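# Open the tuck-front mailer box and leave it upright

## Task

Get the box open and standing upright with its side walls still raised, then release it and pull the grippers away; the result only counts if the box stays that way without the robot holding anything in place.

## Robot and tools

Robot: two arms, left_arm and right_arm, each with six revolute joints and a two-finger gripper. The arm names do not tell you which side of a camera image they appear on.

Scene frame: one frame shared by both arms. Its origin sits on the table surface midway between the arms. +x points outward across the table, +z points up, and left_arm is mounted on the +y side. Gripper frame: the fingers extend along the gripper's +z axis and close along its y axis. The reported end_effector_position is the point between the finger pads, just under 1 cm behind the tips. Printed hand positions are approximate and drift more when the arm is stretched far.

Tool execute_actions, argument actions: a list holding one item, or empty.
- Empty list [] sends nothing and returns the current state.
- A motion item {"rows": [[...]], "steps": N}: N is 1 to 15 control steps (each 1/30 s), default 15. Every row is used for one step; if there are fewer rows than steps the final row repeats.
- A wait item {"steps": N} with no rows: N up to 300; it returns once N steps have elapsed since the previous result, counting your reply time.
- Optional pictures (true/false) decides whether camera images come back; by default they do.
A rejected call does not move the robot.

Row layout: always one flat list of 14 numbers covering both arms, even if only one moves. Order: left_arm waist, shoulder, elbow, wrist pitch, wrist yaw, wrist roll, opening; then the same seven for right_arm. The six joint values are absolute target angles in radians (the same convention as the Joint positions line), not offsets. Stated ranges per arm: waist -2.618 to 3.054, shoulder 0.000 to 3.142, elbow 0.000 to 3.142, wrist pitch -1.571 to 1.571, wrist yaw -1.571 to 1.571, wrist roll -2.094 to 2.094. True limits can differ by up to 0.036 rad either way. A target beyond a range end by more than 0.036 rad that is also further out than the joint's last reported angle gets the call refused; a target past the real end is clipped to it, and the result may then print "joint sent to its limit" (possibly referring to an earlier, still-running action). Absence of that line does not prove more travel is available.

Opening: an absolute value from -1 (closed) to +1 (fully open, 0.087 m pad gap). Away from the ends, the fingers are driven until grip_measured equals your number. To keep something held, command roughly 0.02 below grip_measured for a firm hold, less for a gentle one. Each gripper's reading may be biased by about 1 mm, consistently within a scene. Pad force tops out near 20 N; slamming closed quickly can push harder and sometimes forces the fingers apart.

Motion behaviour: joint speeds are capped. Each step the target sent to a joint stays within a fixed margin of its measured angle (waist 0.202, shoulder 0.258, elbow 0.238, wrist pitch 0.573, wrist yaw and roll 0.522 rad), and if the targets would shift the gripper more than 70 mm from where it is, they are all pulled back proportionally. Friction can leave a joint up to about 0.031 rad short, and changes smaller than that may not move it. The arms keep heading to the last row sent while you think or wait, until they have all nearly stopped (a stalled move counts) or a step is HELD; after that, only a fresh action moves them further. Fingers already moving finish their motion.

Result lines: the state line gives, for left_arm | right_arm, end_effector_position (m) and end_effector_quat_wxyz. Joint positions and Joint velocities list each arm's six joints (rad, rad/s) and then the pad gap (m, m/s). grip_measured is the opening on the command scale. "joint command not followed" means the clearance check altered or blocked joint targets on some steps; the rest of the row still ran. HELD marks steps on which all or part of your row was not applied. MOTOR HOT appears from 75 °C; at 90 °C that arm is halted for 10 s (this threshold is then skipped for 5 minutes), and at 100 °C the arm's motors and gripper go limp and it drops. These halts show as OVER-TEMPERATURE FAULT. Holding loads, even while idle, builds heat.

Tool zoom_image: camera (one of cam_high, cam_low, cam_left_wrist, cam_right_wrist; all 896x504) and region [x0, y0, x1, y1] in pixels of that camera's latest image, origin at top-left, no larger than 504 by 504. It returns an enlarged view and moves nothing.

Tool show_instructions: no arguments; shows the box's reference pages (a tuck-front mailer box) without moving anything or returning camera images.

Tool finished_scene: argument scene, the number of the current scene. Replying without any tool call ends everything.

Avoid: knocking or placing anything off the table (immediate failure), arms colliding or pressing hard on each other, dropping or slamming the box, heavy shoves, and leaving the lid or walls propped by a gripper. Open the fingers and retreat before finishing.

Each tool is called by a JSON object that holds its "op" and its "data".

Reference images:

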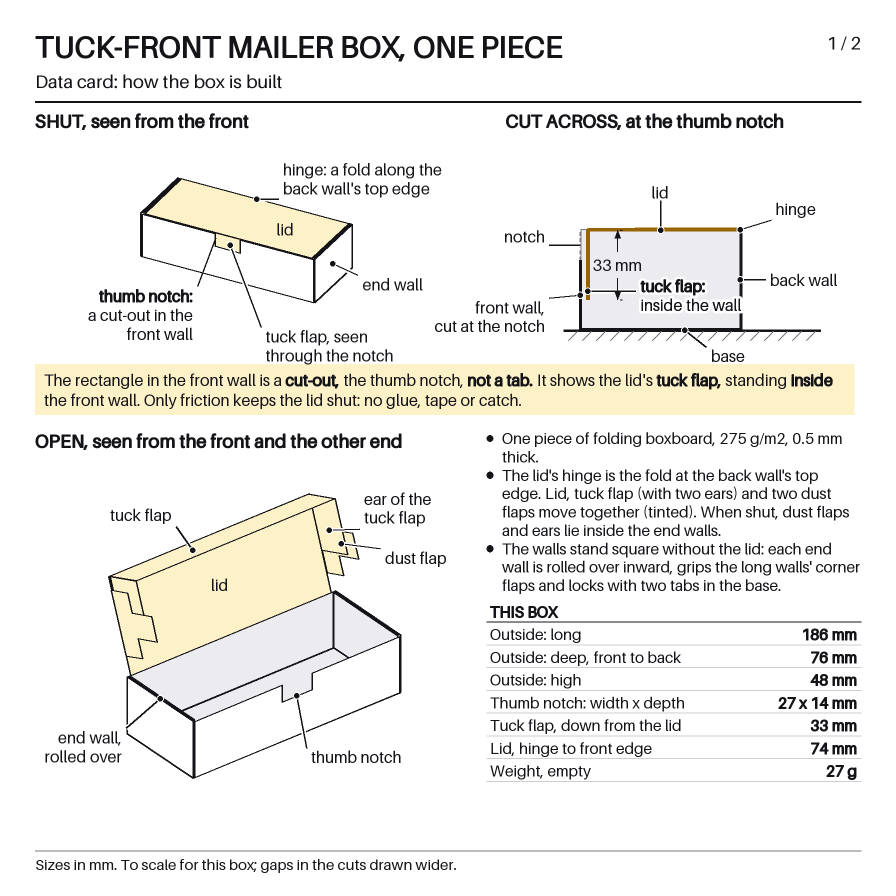

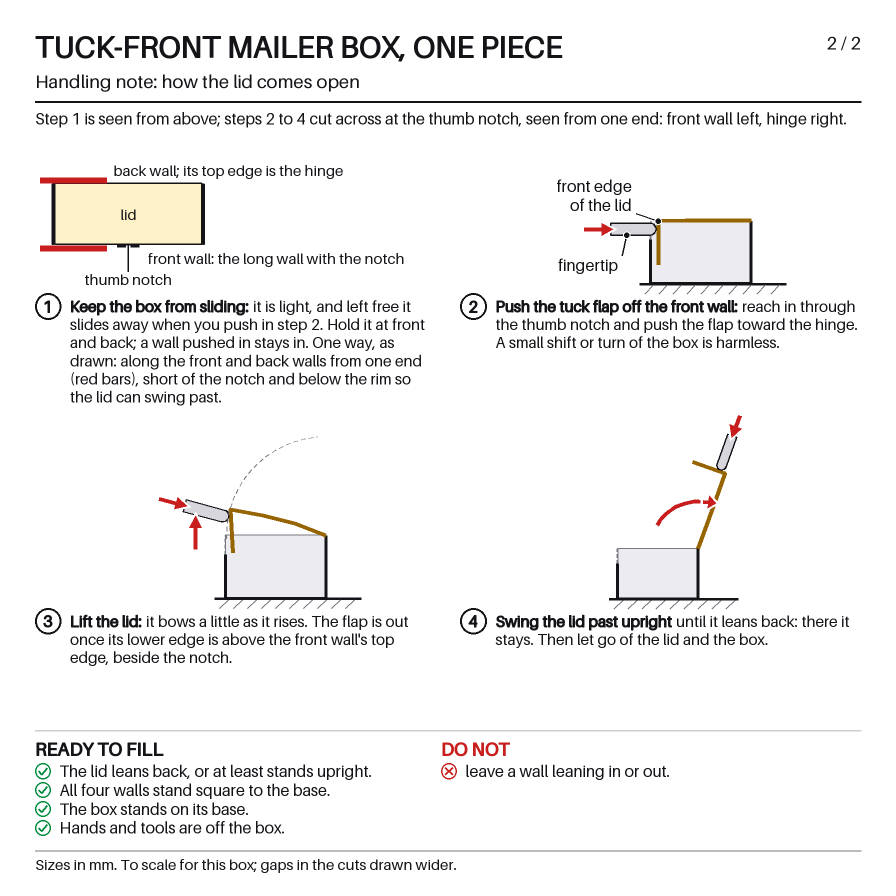

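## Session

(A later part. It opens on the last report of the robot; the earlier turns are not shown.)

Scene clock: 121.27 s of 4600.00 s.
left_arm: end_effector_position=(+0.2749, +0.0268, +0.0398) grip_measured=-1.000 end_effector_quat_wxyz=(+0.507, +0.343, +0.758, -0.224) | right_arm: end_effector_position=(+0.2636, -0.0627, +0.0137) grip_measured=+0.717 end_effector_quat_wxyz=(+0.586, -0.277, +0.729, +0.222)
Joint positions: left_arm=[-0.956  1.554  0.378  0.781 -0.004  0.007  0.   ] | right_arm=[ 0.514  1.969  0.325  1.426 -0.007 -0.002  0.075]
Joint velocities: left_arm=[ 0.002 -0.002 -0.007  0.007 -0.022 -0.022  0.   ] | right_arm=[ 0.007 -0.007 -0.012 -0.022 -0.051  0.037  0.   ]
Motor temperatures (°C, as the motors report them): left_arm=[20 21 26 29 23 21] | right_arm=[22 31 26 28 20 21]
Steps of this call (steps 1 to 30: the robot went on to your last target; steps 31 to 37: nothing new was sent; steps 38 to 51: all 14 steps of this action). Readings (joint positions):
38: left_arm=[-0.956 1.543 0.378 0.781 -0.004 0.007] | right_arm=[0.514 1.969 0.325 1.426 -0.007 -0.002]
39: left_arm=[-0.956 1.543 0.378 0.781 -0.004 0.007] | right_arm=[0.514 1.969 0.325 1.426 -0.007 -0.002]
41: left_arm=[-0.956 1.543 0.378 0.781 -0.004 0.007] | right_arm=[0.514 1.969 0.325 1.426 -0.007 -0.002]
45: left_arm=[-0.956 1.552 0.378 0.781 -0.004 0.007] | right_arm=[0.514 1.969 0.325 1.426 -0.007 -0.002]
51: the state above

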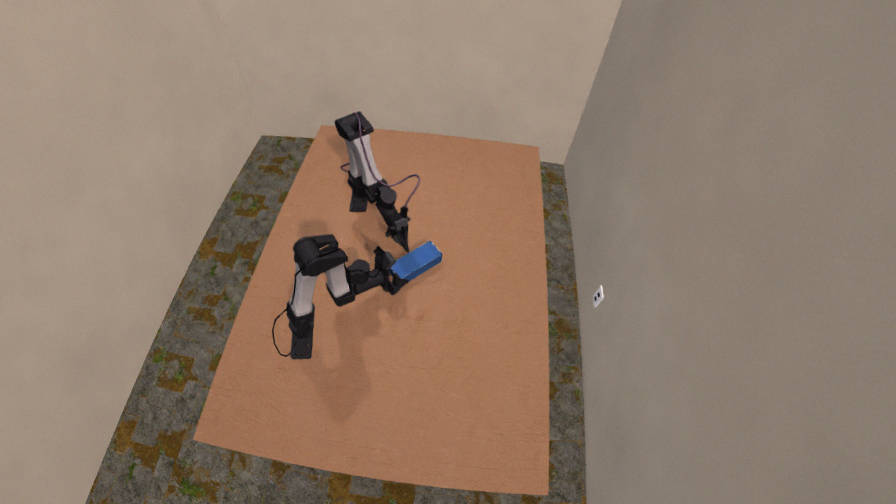

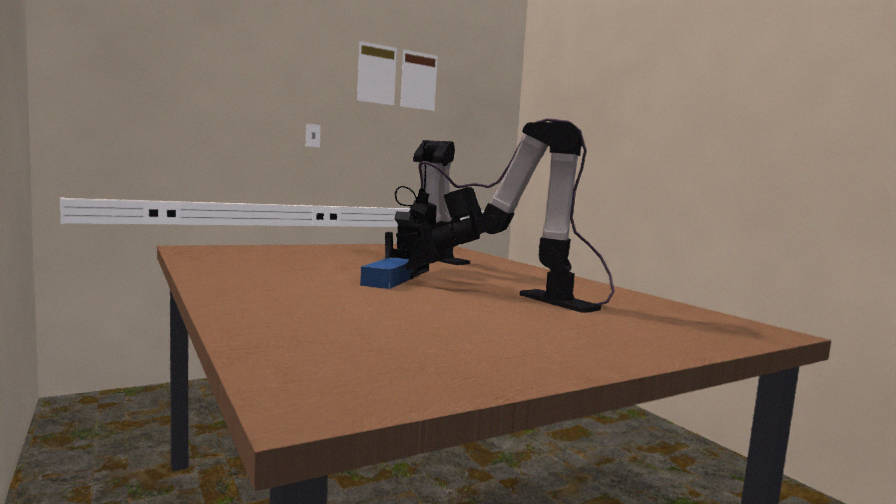

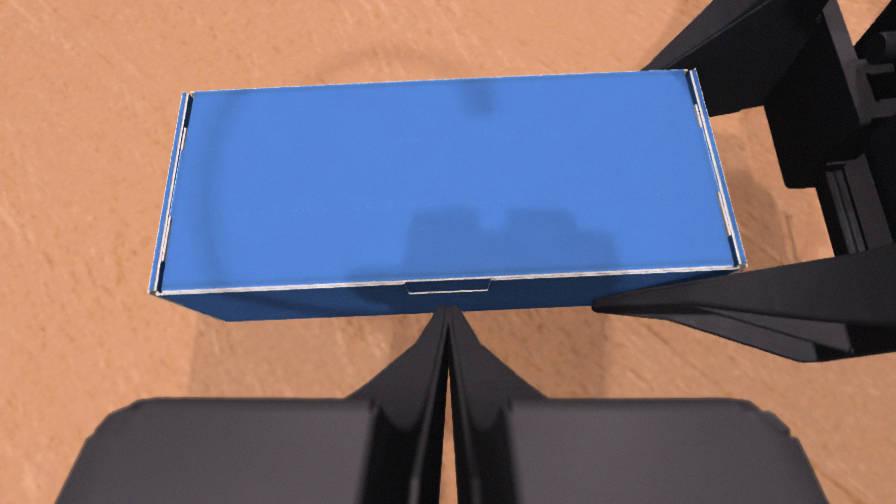

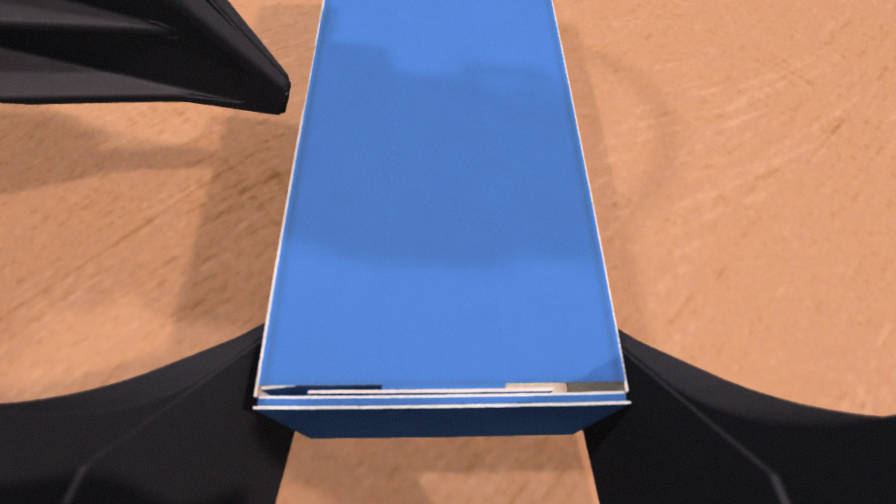

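{"op": "execute_actions", "data": {"actions": [{"rows": [[-0.945,1.579,0.396,0.783,0,0,-1, 0.52,1.985,0.305,1.41,-0.01,0,0.712],[-0.945,1.584,0.401,0.783,0,0,-1, 0.522,1.985,0.305,1.40,-0.015,0,0.709],[-0.945,1.589,0.406,0.783,0,0,-1, 0.522,1.985,0.305,1.39,-0.02,0,0.709],[-0.945,1.594,0.411,0.783,0,0,-1, 0.522,1.985,0.305,1.385,-0.02,0,0.709],[-0.945,1.599,0.416,0.783,0,0,-1, 0.522,1.985,0.305,1.38,-0.02,0,0.709],[-0.945,1.604,0.421,0.783,0,0,-1, 0.522,1.985,0.305,1.38,-0.02,0,0.709],[-0.945,1.608,0.425,0.783,0,0,-1, 0.522,1.985,0.305,1.38,-0.02,0,0.709],[-0.945,1.612,0.429,0.785,0,0,-1, 0.522,1.985,0.305,1.38,-0.02,0,0.709],[-0.945,1.616,0.433,0.787,0,0,-1, 0.524,1.985,0.305,1.38,-0.025,0,0.709],[-0.945,1.62,0.437,0.789,0,0,-1, 0.526,1.985,0.305,1.38,-0.03,0,0.709],[-0.945,1.624,0.441,0.791,0,0,-1, 0.528,1.985,0.305,1.38,-0.035,0,0.709],[-0.945,1.628,0.445,0.793,0,0,-1, 0.53,1.985,0.305,1.38,-0.04,0,0.709],[-0.945,1.631,0.448,0.795,0,0,-1, 0.53,1.985,0.305,1.38,-0.04,0,0.709]], "steps": 15}]}}

Scene clock: 123.83 s of 4600.00 s.
left_arm: end_effector_position=(+0.2819, +0.0193, +0.0341) grip_measured=-1.000 end_effector_quat_wxyz=(+0.501, +0.344, +0.763, -0.221) | right_arm: end_effector_position=(+0.2641, -0.0635, +0.0133) grip_measured=+0.712 end_effector_quat_wxyz=(+0.586, -0.275, +0.730, +0.220)
Joint positions: left_arm=[-0.956  1.612  0.422  0.778 -0.005  0.007  0.   ] | right_arm=[ 0.514  1.969  0.325  1.424 -0.002 -0.001  0.075]
Joint velocities: left_arm=[-0.007  0.071  0.027  0.007 -0.022  0.037  0.   ] | right_arm=[-0.022  0.022  0.002 -0.022 -0.022 -0.007  0.   ]
Motor temperatures (°C, as the motors report them): left_arm=[20 21 26 29 23 21] | right_arm=[22 30 26 29 20 21]
Steps of this call (steps 1 to 15: the robot went on to your last target; steps 16 to 62: nothing new was sent; steps 63 to 77: all 15 steps of this action). Readings (joint positions):
63: left_arm=[-0.956 1.554 0.378 0.781 -0.004 0.007] | right_arm=[0.514 1.969 0.325 1.426 -0.007 -0.002]
64: left_arm=[-0.956 1.555 0.379 0.781 -0.004 0.007] | right_arm=[0.514 1.969 0.325 1.425 -0.007 -0.002]
66: left_arm=[-0.956 1.564 0.387 0.781 -0.004 0.007] | right_arm=[0.514 1.969 0.325 1.425 -0.007 -0.002]
70: left_arm=[-0.956 1.584 0.408 0.781 -0.004 0.007] | right_arm=[0.514 1.969 0.325 1.424 -0.007 -0.002]
77: the state above

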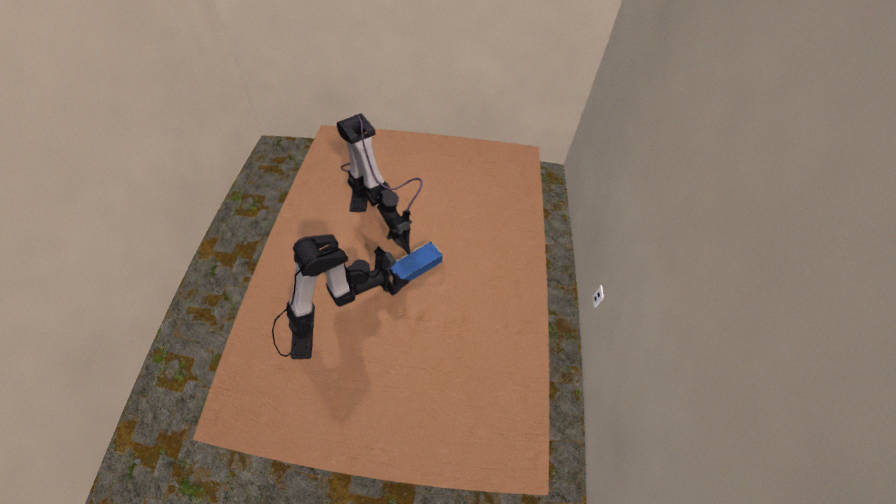

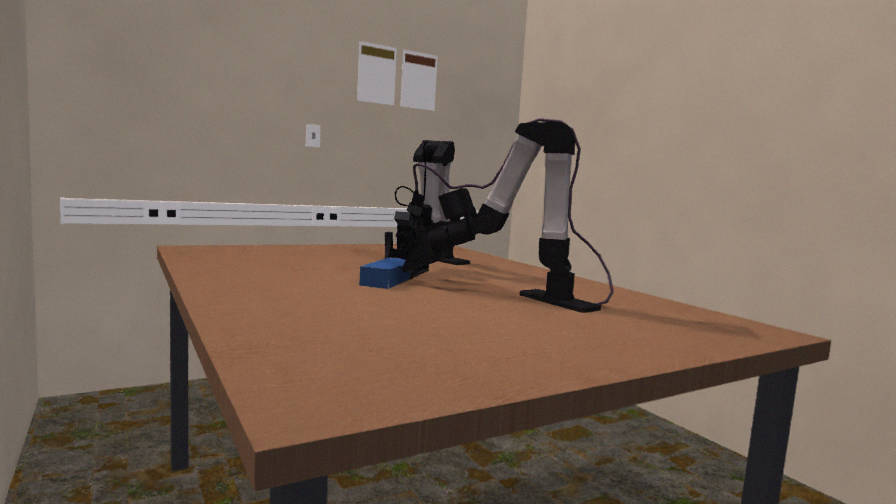

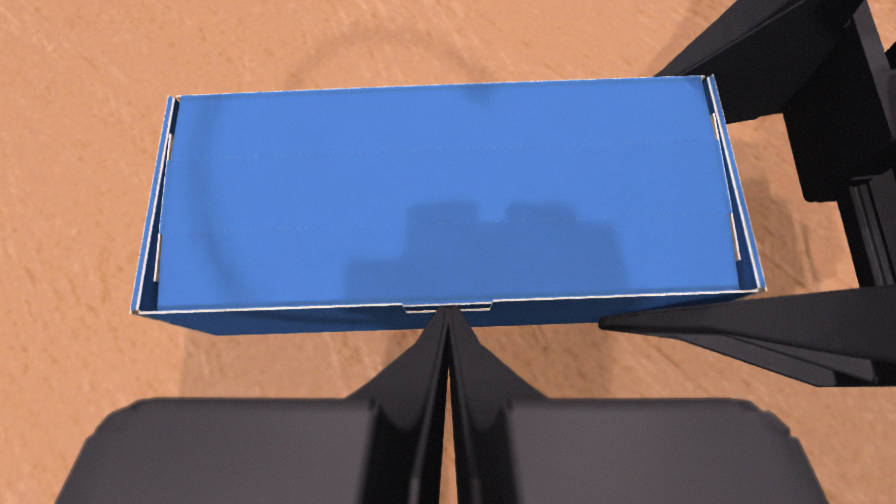

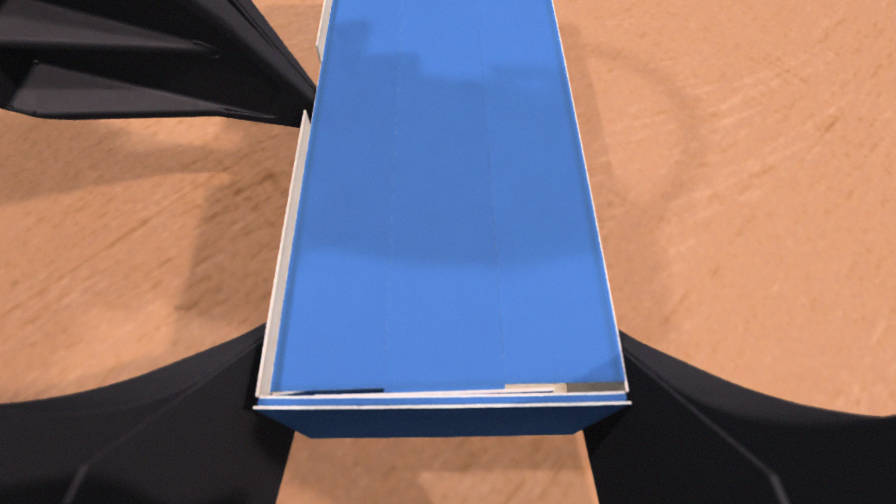

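{"op": "execute_actions", "data": {"actions": [{"rows": [[-0.945,1.61,0.452,0.80,0,0,-1, 0.53,1.985,0.305,1.37,-0.045,0,0.709],[-0.945,1.598,0.455,0.805,0,0,-1, 0.53,1.985,0.305,1.365,-0.05,0,0.709],[-0.945,1.593,0.457,0.81,0,0,-1, 0.532,1.985,0.305,1.36,-0.05,0,0.709],[-0.945,1.589,0.458,0.81,0,0,-1, 0.532,1.985,0.305,1.36,-0.05,0,0.709],[-0.945,1.585,0.459,0.81,0,0,-1, 0.532,1.985,0.305,1.36,-0.05,0,0.709],[-0.945,1.581,0.46,0.81,0,0,-1, 0.532,1.985,0.305,1.36,-0.05,0,0.709],[-0.945,1.577,0.46,0.81,0,0,-1, 0.532,1.985,0.305,1.36,-0.05,0,0.709],[-0.945,1.573,0.46,0.812,0,0,-1, 0.532,1.985,0.305,1.36,-0.05,0,0.709],[-0.945,1.569,0.46,0.814,0,0,-1, 0.532,1.985,0.305,1.36,-0.05,0,0.709],[-0.945,1.565,0.46,0.816,0,0,-1, 0.532,1.985,0.305,1.36,-0.05,0,0.709],[-0.945,1.561,0.46,0.818,0,0,-1, 0.532,1.985,0.305,1.36,-0.05,0,0.709],[-0.945,1.558,0.46,0.82,0,0,-1, 0.532,1.985,0.305,1.36,-0.05,0,0.709]], "steps": 15}]}}

Scene clock: 126.53 s of 4600.00 s.
left_arm: end_effector_position=(+0.2841, +0.0174, +0.0452) grip_measured=-1.000 end_effector_quat_wxyz=(+0.511, +0.341, +0.757, -0.224) | right_arm: end_effector_position=(+0.2653, -0.0650, +0.0131) grip_measured=+0.712 end_effector_quat_wxyz=(+0.586, -0.270, +0.732, +0.217)
Joint positions: left_arm=[-0.956  1.582  0.429  0.765 -0.007  0.007  0.   ] | right_arm=[0.514 1.969 0.325 1.423 0.01  0.002 0.075]
Joint velocities: left_arm=[-0.022 -0.002 -0.017  0.022 -0.007  0.037  0.   ] | right_arm=[-0.017  0.012  0.002  0.037 -0.051  0.037  0.001]
Motor temperatures (°C, as the motors report them): left_arm=[20 21 26 29 23 21] | right_arm=[22 30 26 28 20 21]
Steps of this call (steps 1 to 15: the robot went on to your last target; steps 16 to 66: nothing new was sent; steps 67 to 81: all 15 steps of this action). Readings (joint positions):
67: left_arm=[-0.956 1.613 0.423 0.777 -0.005 0.007] | right_arm=[0.514 1.969 0.325 1.424 -0.002 -0.001]
68: left_arm=[-0.956 1.613 0.423 0.777 -0.005 0.007] | right_arm=[0.514 1.969 0.325 1.424 -0.002 -0.001]
70: left_arm=[-0.956 1.613 0.426 0.775 -0.005 0.007] | right_arm=[0.514 1.969 0.325 1.423 -0.000 -0.001]
74: left_arm=[-0.956 1.601 0.429 0.769 -0.006 0.007] | right_arm=[0.514 1.969 0.325 1.423 0.006 0.001]
81: the state above

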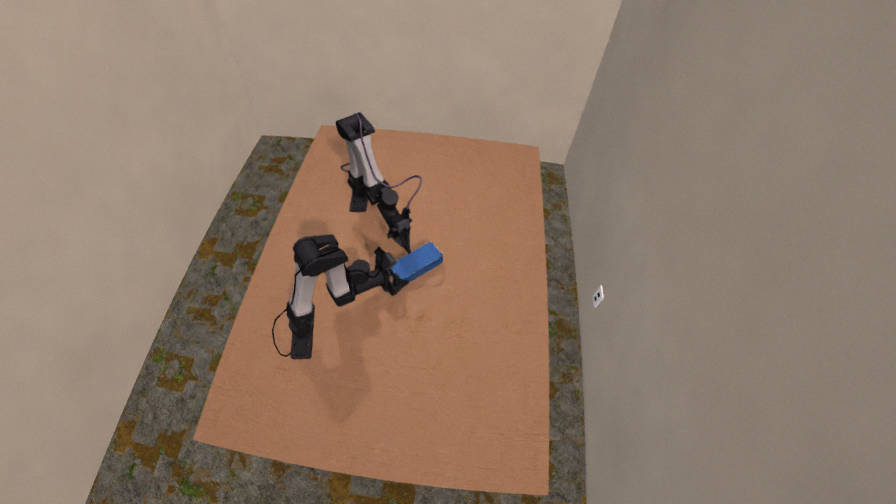

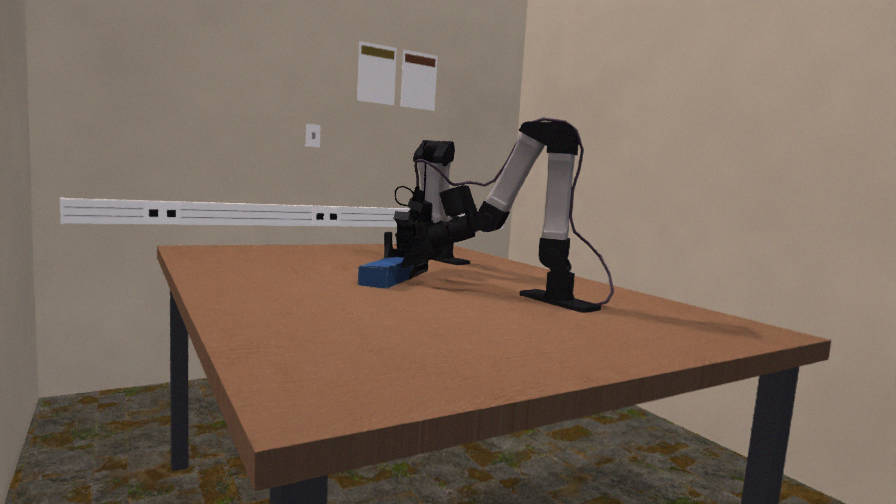

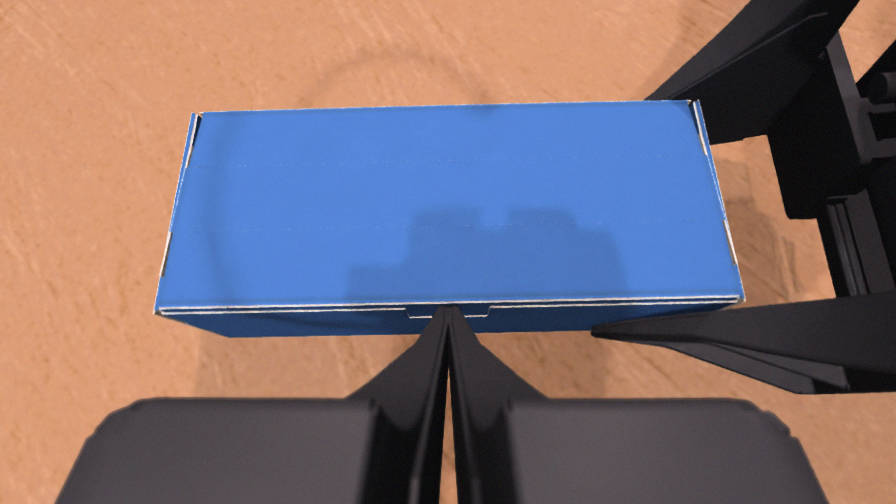

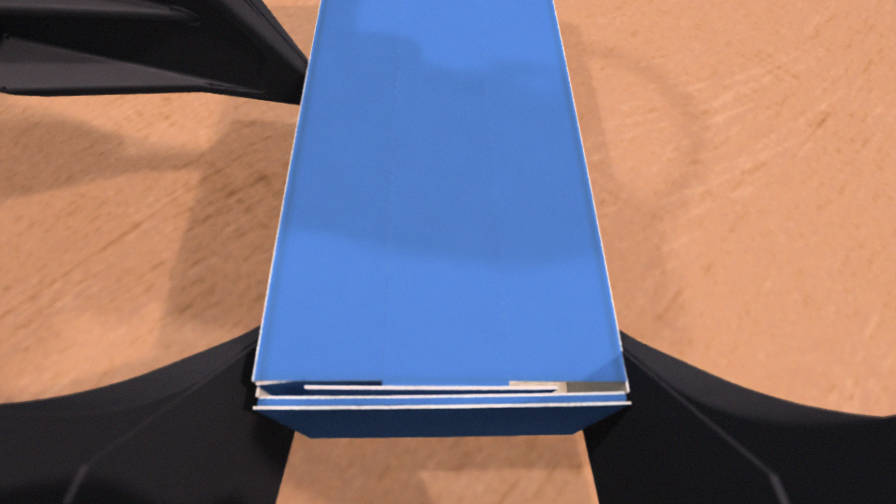

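{"op": "execute_actions", "data": {"actions": [{"rows": [[-0.945,1.556,0.462,0.82,0,0,-1, 0.534,1.985,0.305,1.355,-0.055,0,0.709],[-0.945,1.554,0.464,0.82,0,0,-1, 0.534,1.985,0.305,1.35,-0.06,0,0.709],[-0.945,1.551,0.465,0.82,0,0,-1, 0.534,1.985,0.305,1.35,-0.065,0,0.709],[-0.945,1.548,0.466,0.82,0,0,-1, 0.534,1.985,0.305,1.35,-0.065,0,0.709],[-0.945,1.545,0.467,0.82,0,0,-1, 0.534,1.985,0.305,1.35,-0.065,0,0.709],[-0.945,1.542,0.468,0.82,0,0,-1, 0.534,1.985,0.305,1.35,-0.065,0,0.709],[-0.945,1.539,0.469,0.82,0,0,-1, 0.534,1.985,0.305,1.35,-0.065,0,0.709],[-0.945,1.536,0.47,0.82,0,0,-1, 0.534,1.985,0.305,1.35,-0.065,0,0.709],[-0.945,1.533,0.471,0.82,0,0,-1, 0.534,1.985,0.305,1.35,-0.065,0,0.709],[-0.945,1.53,0.472,0.82,0,0,-1, 0.534,1.985,0.305,1.35,-0.065,0,0.709]], "steps": 14}]}}

Scene clock: 128.20 s of 4600.00 s.
left_arm: end_effector_position=(+0.2849, +0.0165, +0.0526) grip_measured=-1.000 end_effector_quat_wxyz=(+0.515, +0.339, +0.754, -0.226) | right_arm: end_effector_position=(+0.2651, -0.0649, +0.0129) grip_measured=+0.712 end_effector_quat_wxyz=(+0.586, -0.270, +0.732, +0.217)
Joint positions: left_arm=[-0.956  1.557  0.435  0.746 -0.007  0.007  0.   ] | right_arm=[0.514 1.969 0.325 1.423 0.009 0.004 0.075]
Joint velocities: left_arm=[-0.002  0.017 -0.007 -0.007  0.037 -0.125  0.   ] | right_arm=[-0.017 -0.027 -0.012 -0.051 -0.037 -0.051  0.   ]
Motor temperatures (°C, as the motors report them): left_arm=[20 21 26 29 23 21] | right_arm=[22 30 26 28 20 21]
Steps of this call (steps 1 to 15: the robot went on to your last target; steps 16 to 36: nothing new was sent; steps 37 to 50: all 14 steps of this action). Readings (joint positions):
37: left_arm=[-0.956 1.582 0.429 0.765 -0.007 0.007] | right_arm=[0.514 1.969 0.325 1.423 0.010 0.002]
38: left_arm=[-0.956 1.582 0.429 0.765 -0.007 0.007] | right_arm=[0.514 1.969 0.325 1.423 0.010 0.002]
40: left_arm=[-0.956 1.580 0.429 0.765 -0.007 0.007] | right_arm=[0.514 1.969 0.325 1.423 0.009 0.002]
44: left_arm=[-0.956 1.567 0.430 0.759 -0.007 0.007] | right_arm=[0.514 1.969 0.325 1.423 0.009 0.002]
50: the state above

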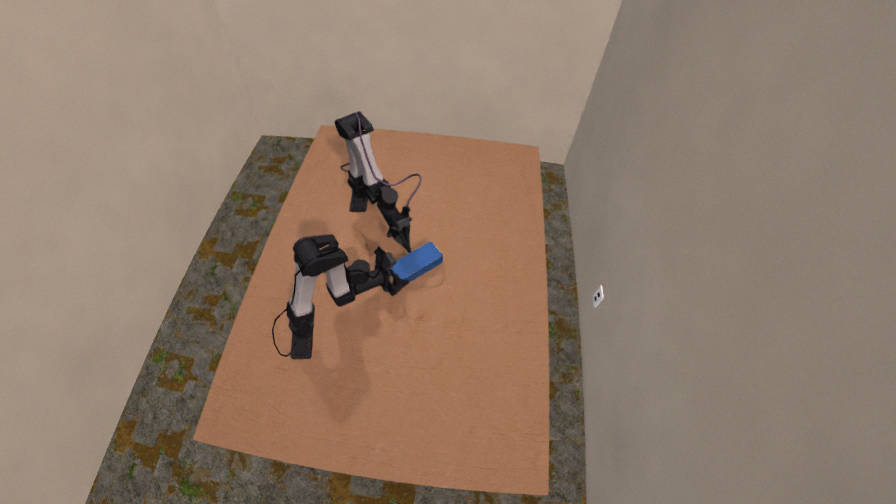

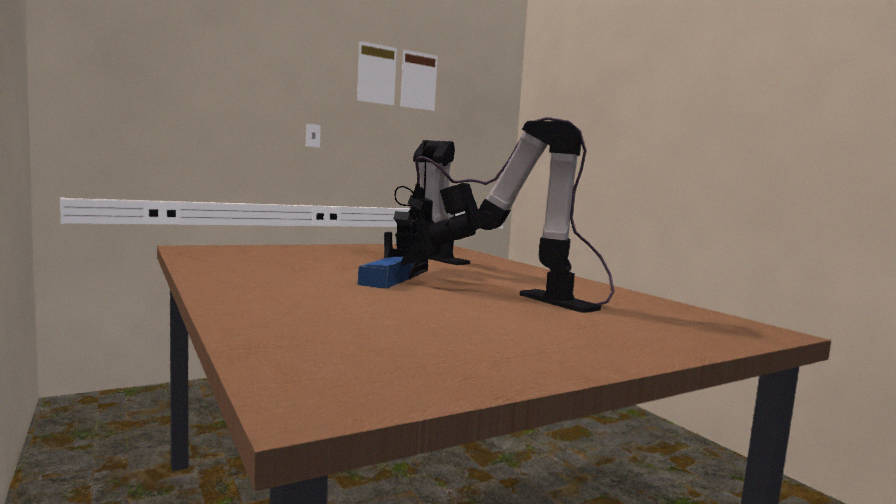

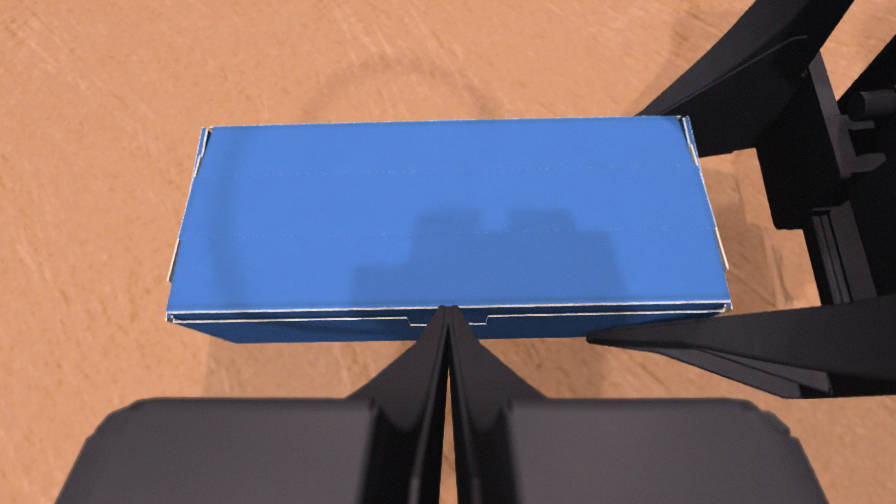

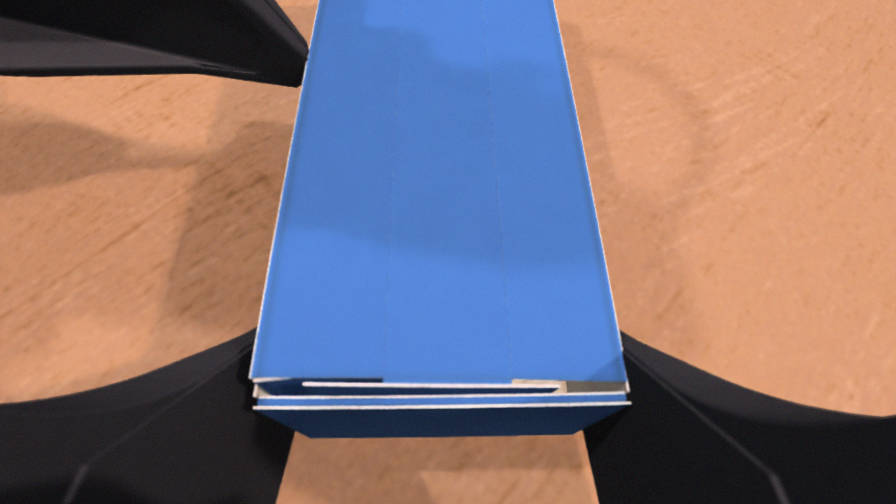

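{"op": "execute_actions", "data": {"actions": [{"rows": [[-0.945,1.536,0.462,0.80,0,0,-1, 0.53,1.985,0.305,1.35,-0.05,0,0.709],[-0.945,1.54,0.452,0.78,0,0,-1, 0.526,1.985,0.305,1.35,-0.035,0,0.709],[-0.945,1.544,0.442,0.76,0,0,-1, 0.522,1.985,0.305,1.35,-0.02,0,0.709],[-0.945,1.546,0.432,0.745,0,0,-1, 0.52,1.985,0.305,1.35,-0.005,0,0.709],[-0.945,1.544,0.422,0.745,0,0,-1, 0.52,1.985,0.305,1.35,0,0,0.709],[-0.945,1.54,0.416,0.745,0,0,-1, 0.52,1.985,0.305,1.35,0,0,0.709],[-0.945,1.535,0.411,0.745,0,0,-1, 0.52,1.985,0.305,1.35,0,0,0.709],[-0.945,1.53,0.406,0.745,0,0,-1, 0.52,1.985,0.305,1.35,0,0,0.709],[-0.945,1.525,0.401,0.745,0,0,-1, 0.52,1.985,0.305,1.35,0,0,0.709],[-0.945,1.522,0.396,0.745,0,0,-1, 0.52,1.985,0.305,1.35,0,0,0.709]], "steps": 13}]}}

Scene clock: 130.70 s of 4600.00 s.
left_arm: end_effector_position=(+0.2814, +0.0204, +0.0528) grip_measured=-1.000 end_effector_quat_wxyz=(+0.515, +0.340, +0.754, -0.226) | right_arm: end_effector_position=(+0.2656, -0.0654, +0.0129) grip_measured=+0.712 end_effector_quat_wxyz=(+0.586, -0.269, +0.733, +0.216)
Joint positions: left_arm=[-0.956  1.535  0.417  0.742 -0.007  0.007  0.   ] | right_arm=[0.514 1.969 0.325 1.423 0.013 0.004 0.075]
Joint velocities: left_arm=[-0.012 -0.022 -0.027  0.007 -0.11   0.037  0.   ] | right_arm=[ 0.012 -0.027  0.002  0.022 -0.051 -0.11   0.   ]
Motor temperatures (°C, as the motors report them): left_arm=[20 22 27 30 23 21] | right_arm=[22 30 26 28 20 21]
Steps of this call (steps 1 to 15: the robot went on to your last target; steps 16 to 62: nothing new was sent; steps 63 to 75: all 13 steps of this action). Readings (joint positions):
63: left_arm=[-0.956 1.557 0.436 0.744 -0.007 0.007] | right_arm=[0.514 1.969 0.325 1.423 0.010 0.004]
64: left_arm=[-0.956 1.557 0.436 0.742 -0.007 0.007] | right_arm=[0.514 1.969 0.325 1.423 0.011 0.004]
66: left_arm=[-0.956 1.557 0.436 0.740 -0.007 0.007] | right_arm=[0.514 1.969 0.325 1.423 0.013 0.004]
70: left_arm=[-0.956 1.554 0.432 0.740 -0.007 0.007] | right_arm=[0.514 1.969 0.325 1.423 0.013 0.004]
75: the state above

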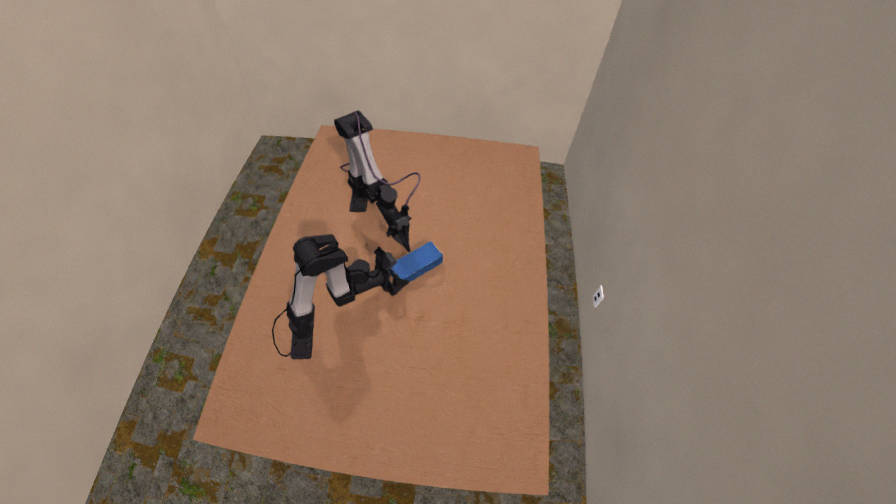

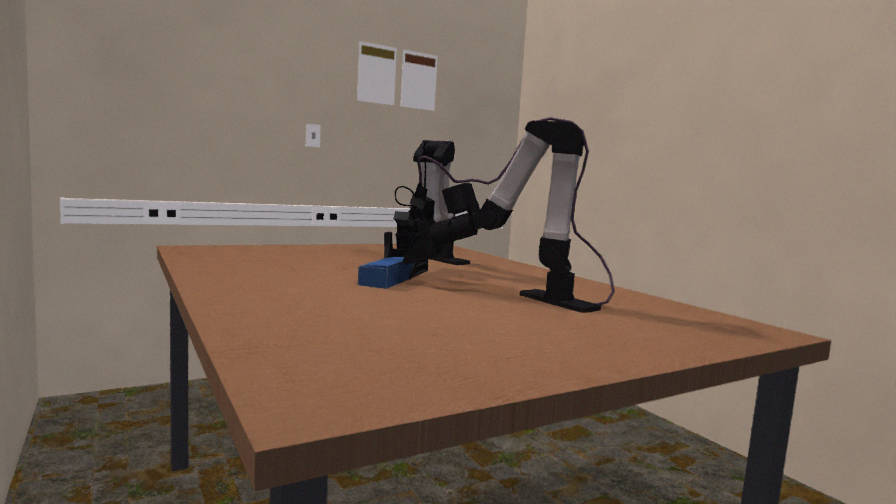

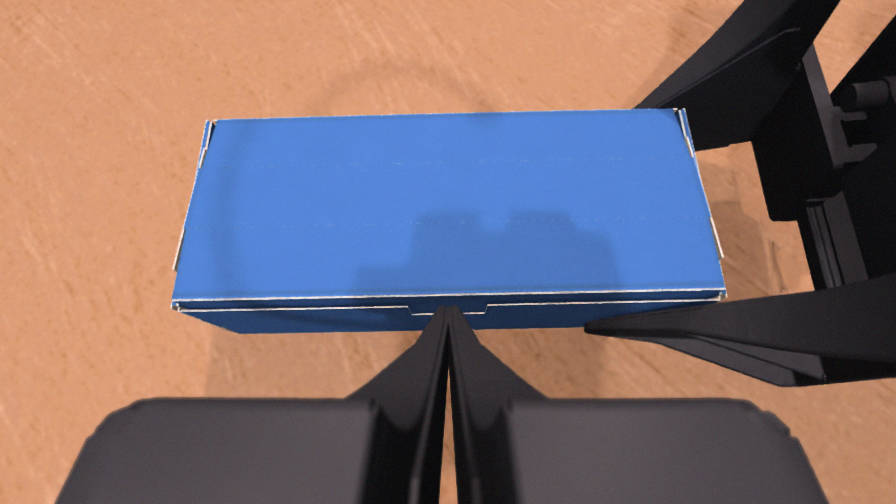

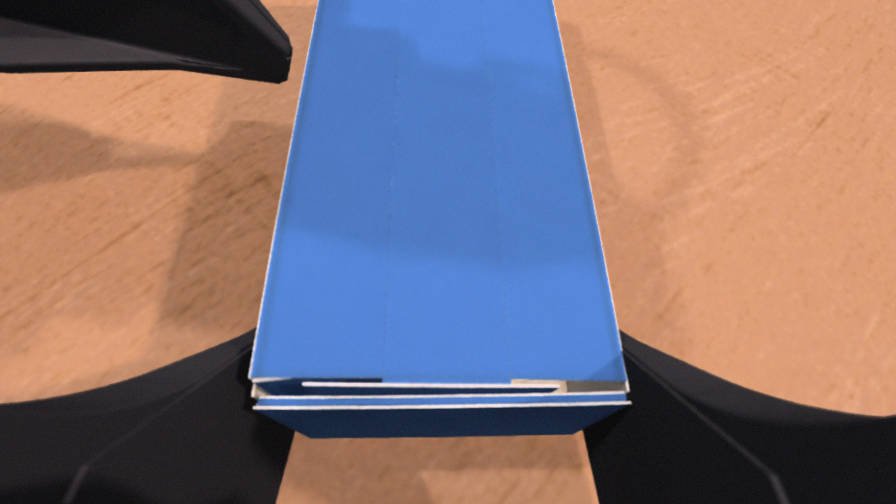

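{"op": "execute_actions", "data": {"actions": [{"rows": [[-0.945,1.55,0.41,0.745,0,0,-1, 0.52,1.985,0.305,1.35,0,0,0.709],[-0.945,1.565,0.42,0.745,0,0,-1, 0.52,1.985,0.305,1.35,0,0,0.709],[-0.945,1.575,0.425,0.745,0,0,-1, 0.52,1.985,0.305,1.35,0,0,0.709],[-0.945,1.585,0.428,0.745,0,0,-1, 0.52,1.985,0.305,1.35,0,0,0.709],[-0.945,1.593,0.431,0.745,0,0,-1, 0.52,1.985,0.305,1.35,0,0,0.709],[-0.945,1.6,0.434,0.745,0,0,-1, 0.52,1.985,0.305,1.35,0,0,0.709],[-0.945,1.603,0.437,0.745,0,0,-1, 0.52,1.985,0.305,1.35,0,0,0.709],[-0.945,1.603,0.44,0.745,0,0,-1, 0.52,1.985,0.305,1.35,0,0,0.709],[-0.945,1.603,0.443,0.745,0,0,-1, 0.52,1.985,0.305,1.35,0,0,0.709],[-0.945,1.603,0.446,0.745,0,0,-1, 0.52,1.985,0.305,1.35,0,0,0.709],[-0.945,1.603,0.449,0.745,0,0,-1, 0.52,1.985,0.305,1.35,-0.01,0,0.709],[-0.945,1.603,0.452,0.745,0,0,-1, 0.52,1.985,0.305,1.35,-0.01,0,0.709]], "steps": 15}]}}

Scene clock: 132.60 s of 4600.00 s.
left_arm: end_effector_position=(+0.2839, +0.0175, +0.0419) grip_measured=-1.000 end_effector_quat_wxyz=(+0.505, +0.343, +0.761, -0.221) | right_arm: end_effector_position=(+0.2656, -0.0654, +0.0129) grip_measured=+0.712 end_effector_quat_wxyz=(+0.587, -0.269, +0.733, +0.216)
Joint positions: left_arm=[-0.956  1.588  0.437  0.747 -0.007  0.007  0.   ] | right_arm=[0.514 1.969 0.325 1.423 0.013 0.004 0.075]
Joint velocities: left_arm=[-0.007  0.017 -0.002 -0.051 -0.022  0.066  0.   ] | right_arm=[ 0.007 -0.017  0.007 -0.051  0.022 -0.066 -0.   ]
Motor temperatures (°C, as the motors report them): left_arm=[20 22 27 30 23 21] | right_arm=[22 30 26 28 20 21]
Steps of this call (steps 1 to 15: the robot went on to your last target; steps 16 to 42: nothing new was sent; steps 43 to 57: all 15 steps of this action). Readings (joint positions):
43: left_arm=[-0.956 1.535 0.417 0.743 -0.007 0.007] | right_arm=[0.514 1.969 0.325 1.423 0.013 0.004]
44: left_arm=[-0.956 1.536 0.417 0.744 -0.007 0.007] | right_arm=[0.514 1.969 0.325 1.423 0.013 0.004]
46: left_arm=[-0.956 1.545 0.417 0.748 -0.007 0.007] | right_arm=[0.514 1.969 0.325 1.423 0.013 0.004]
50: left_arm=[-0.956 1.579 0.417 0.749 -0.007 0.007] | right_arm=[0.514 1.969 0.325 1.423 0.013 0.004]
57: the state above

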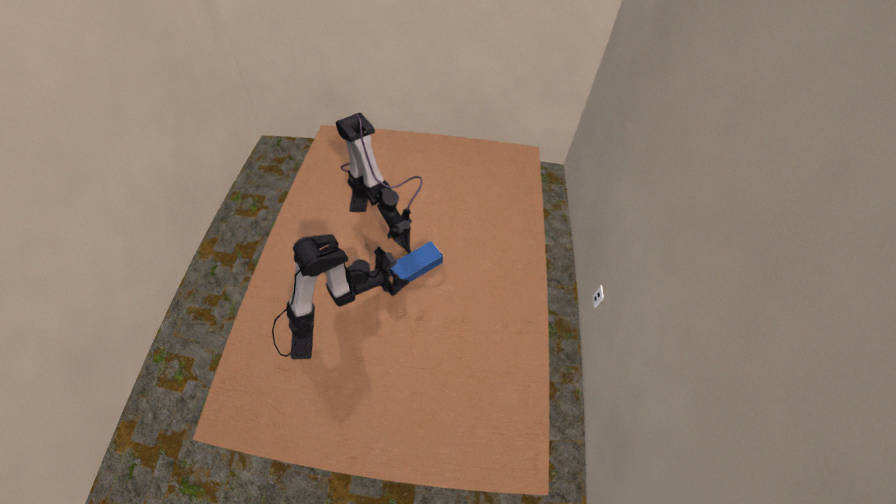

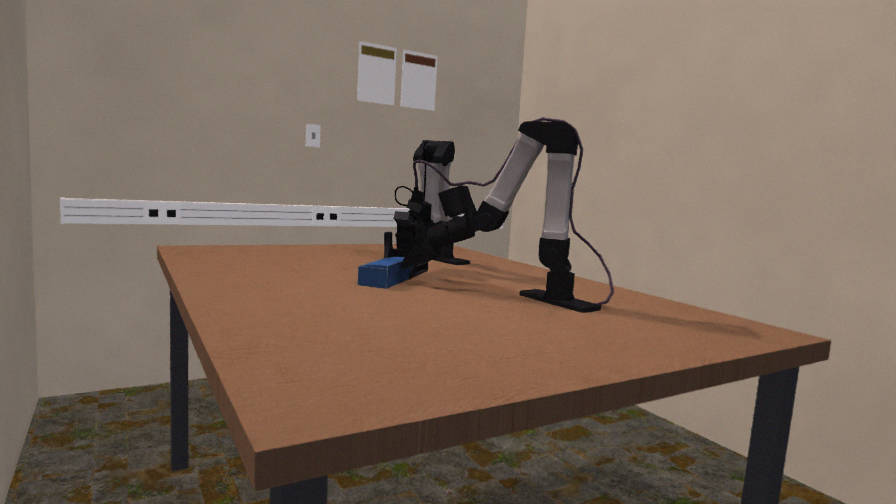

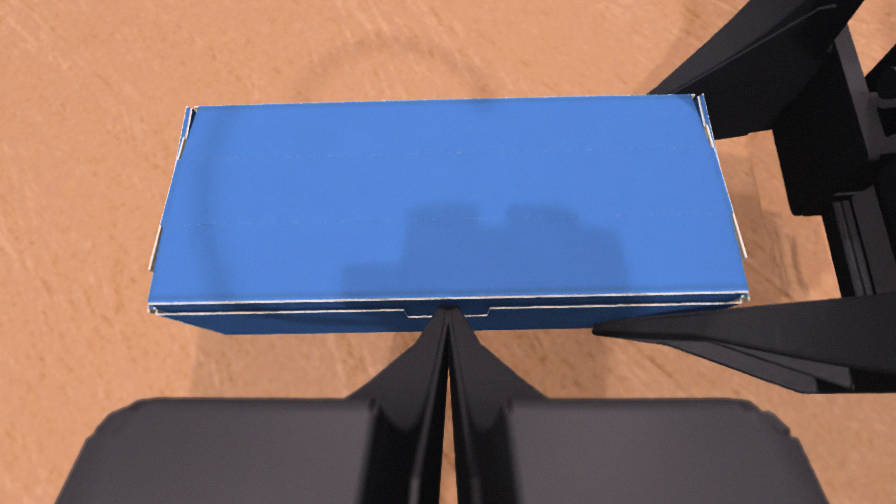

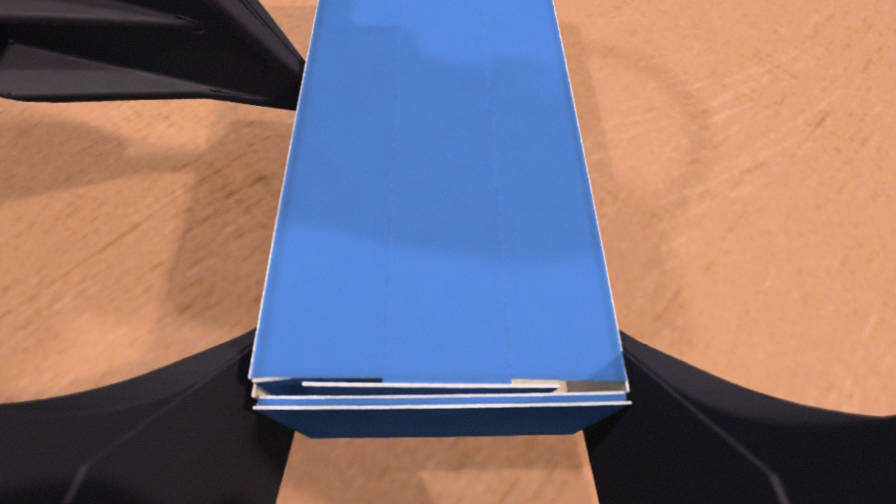

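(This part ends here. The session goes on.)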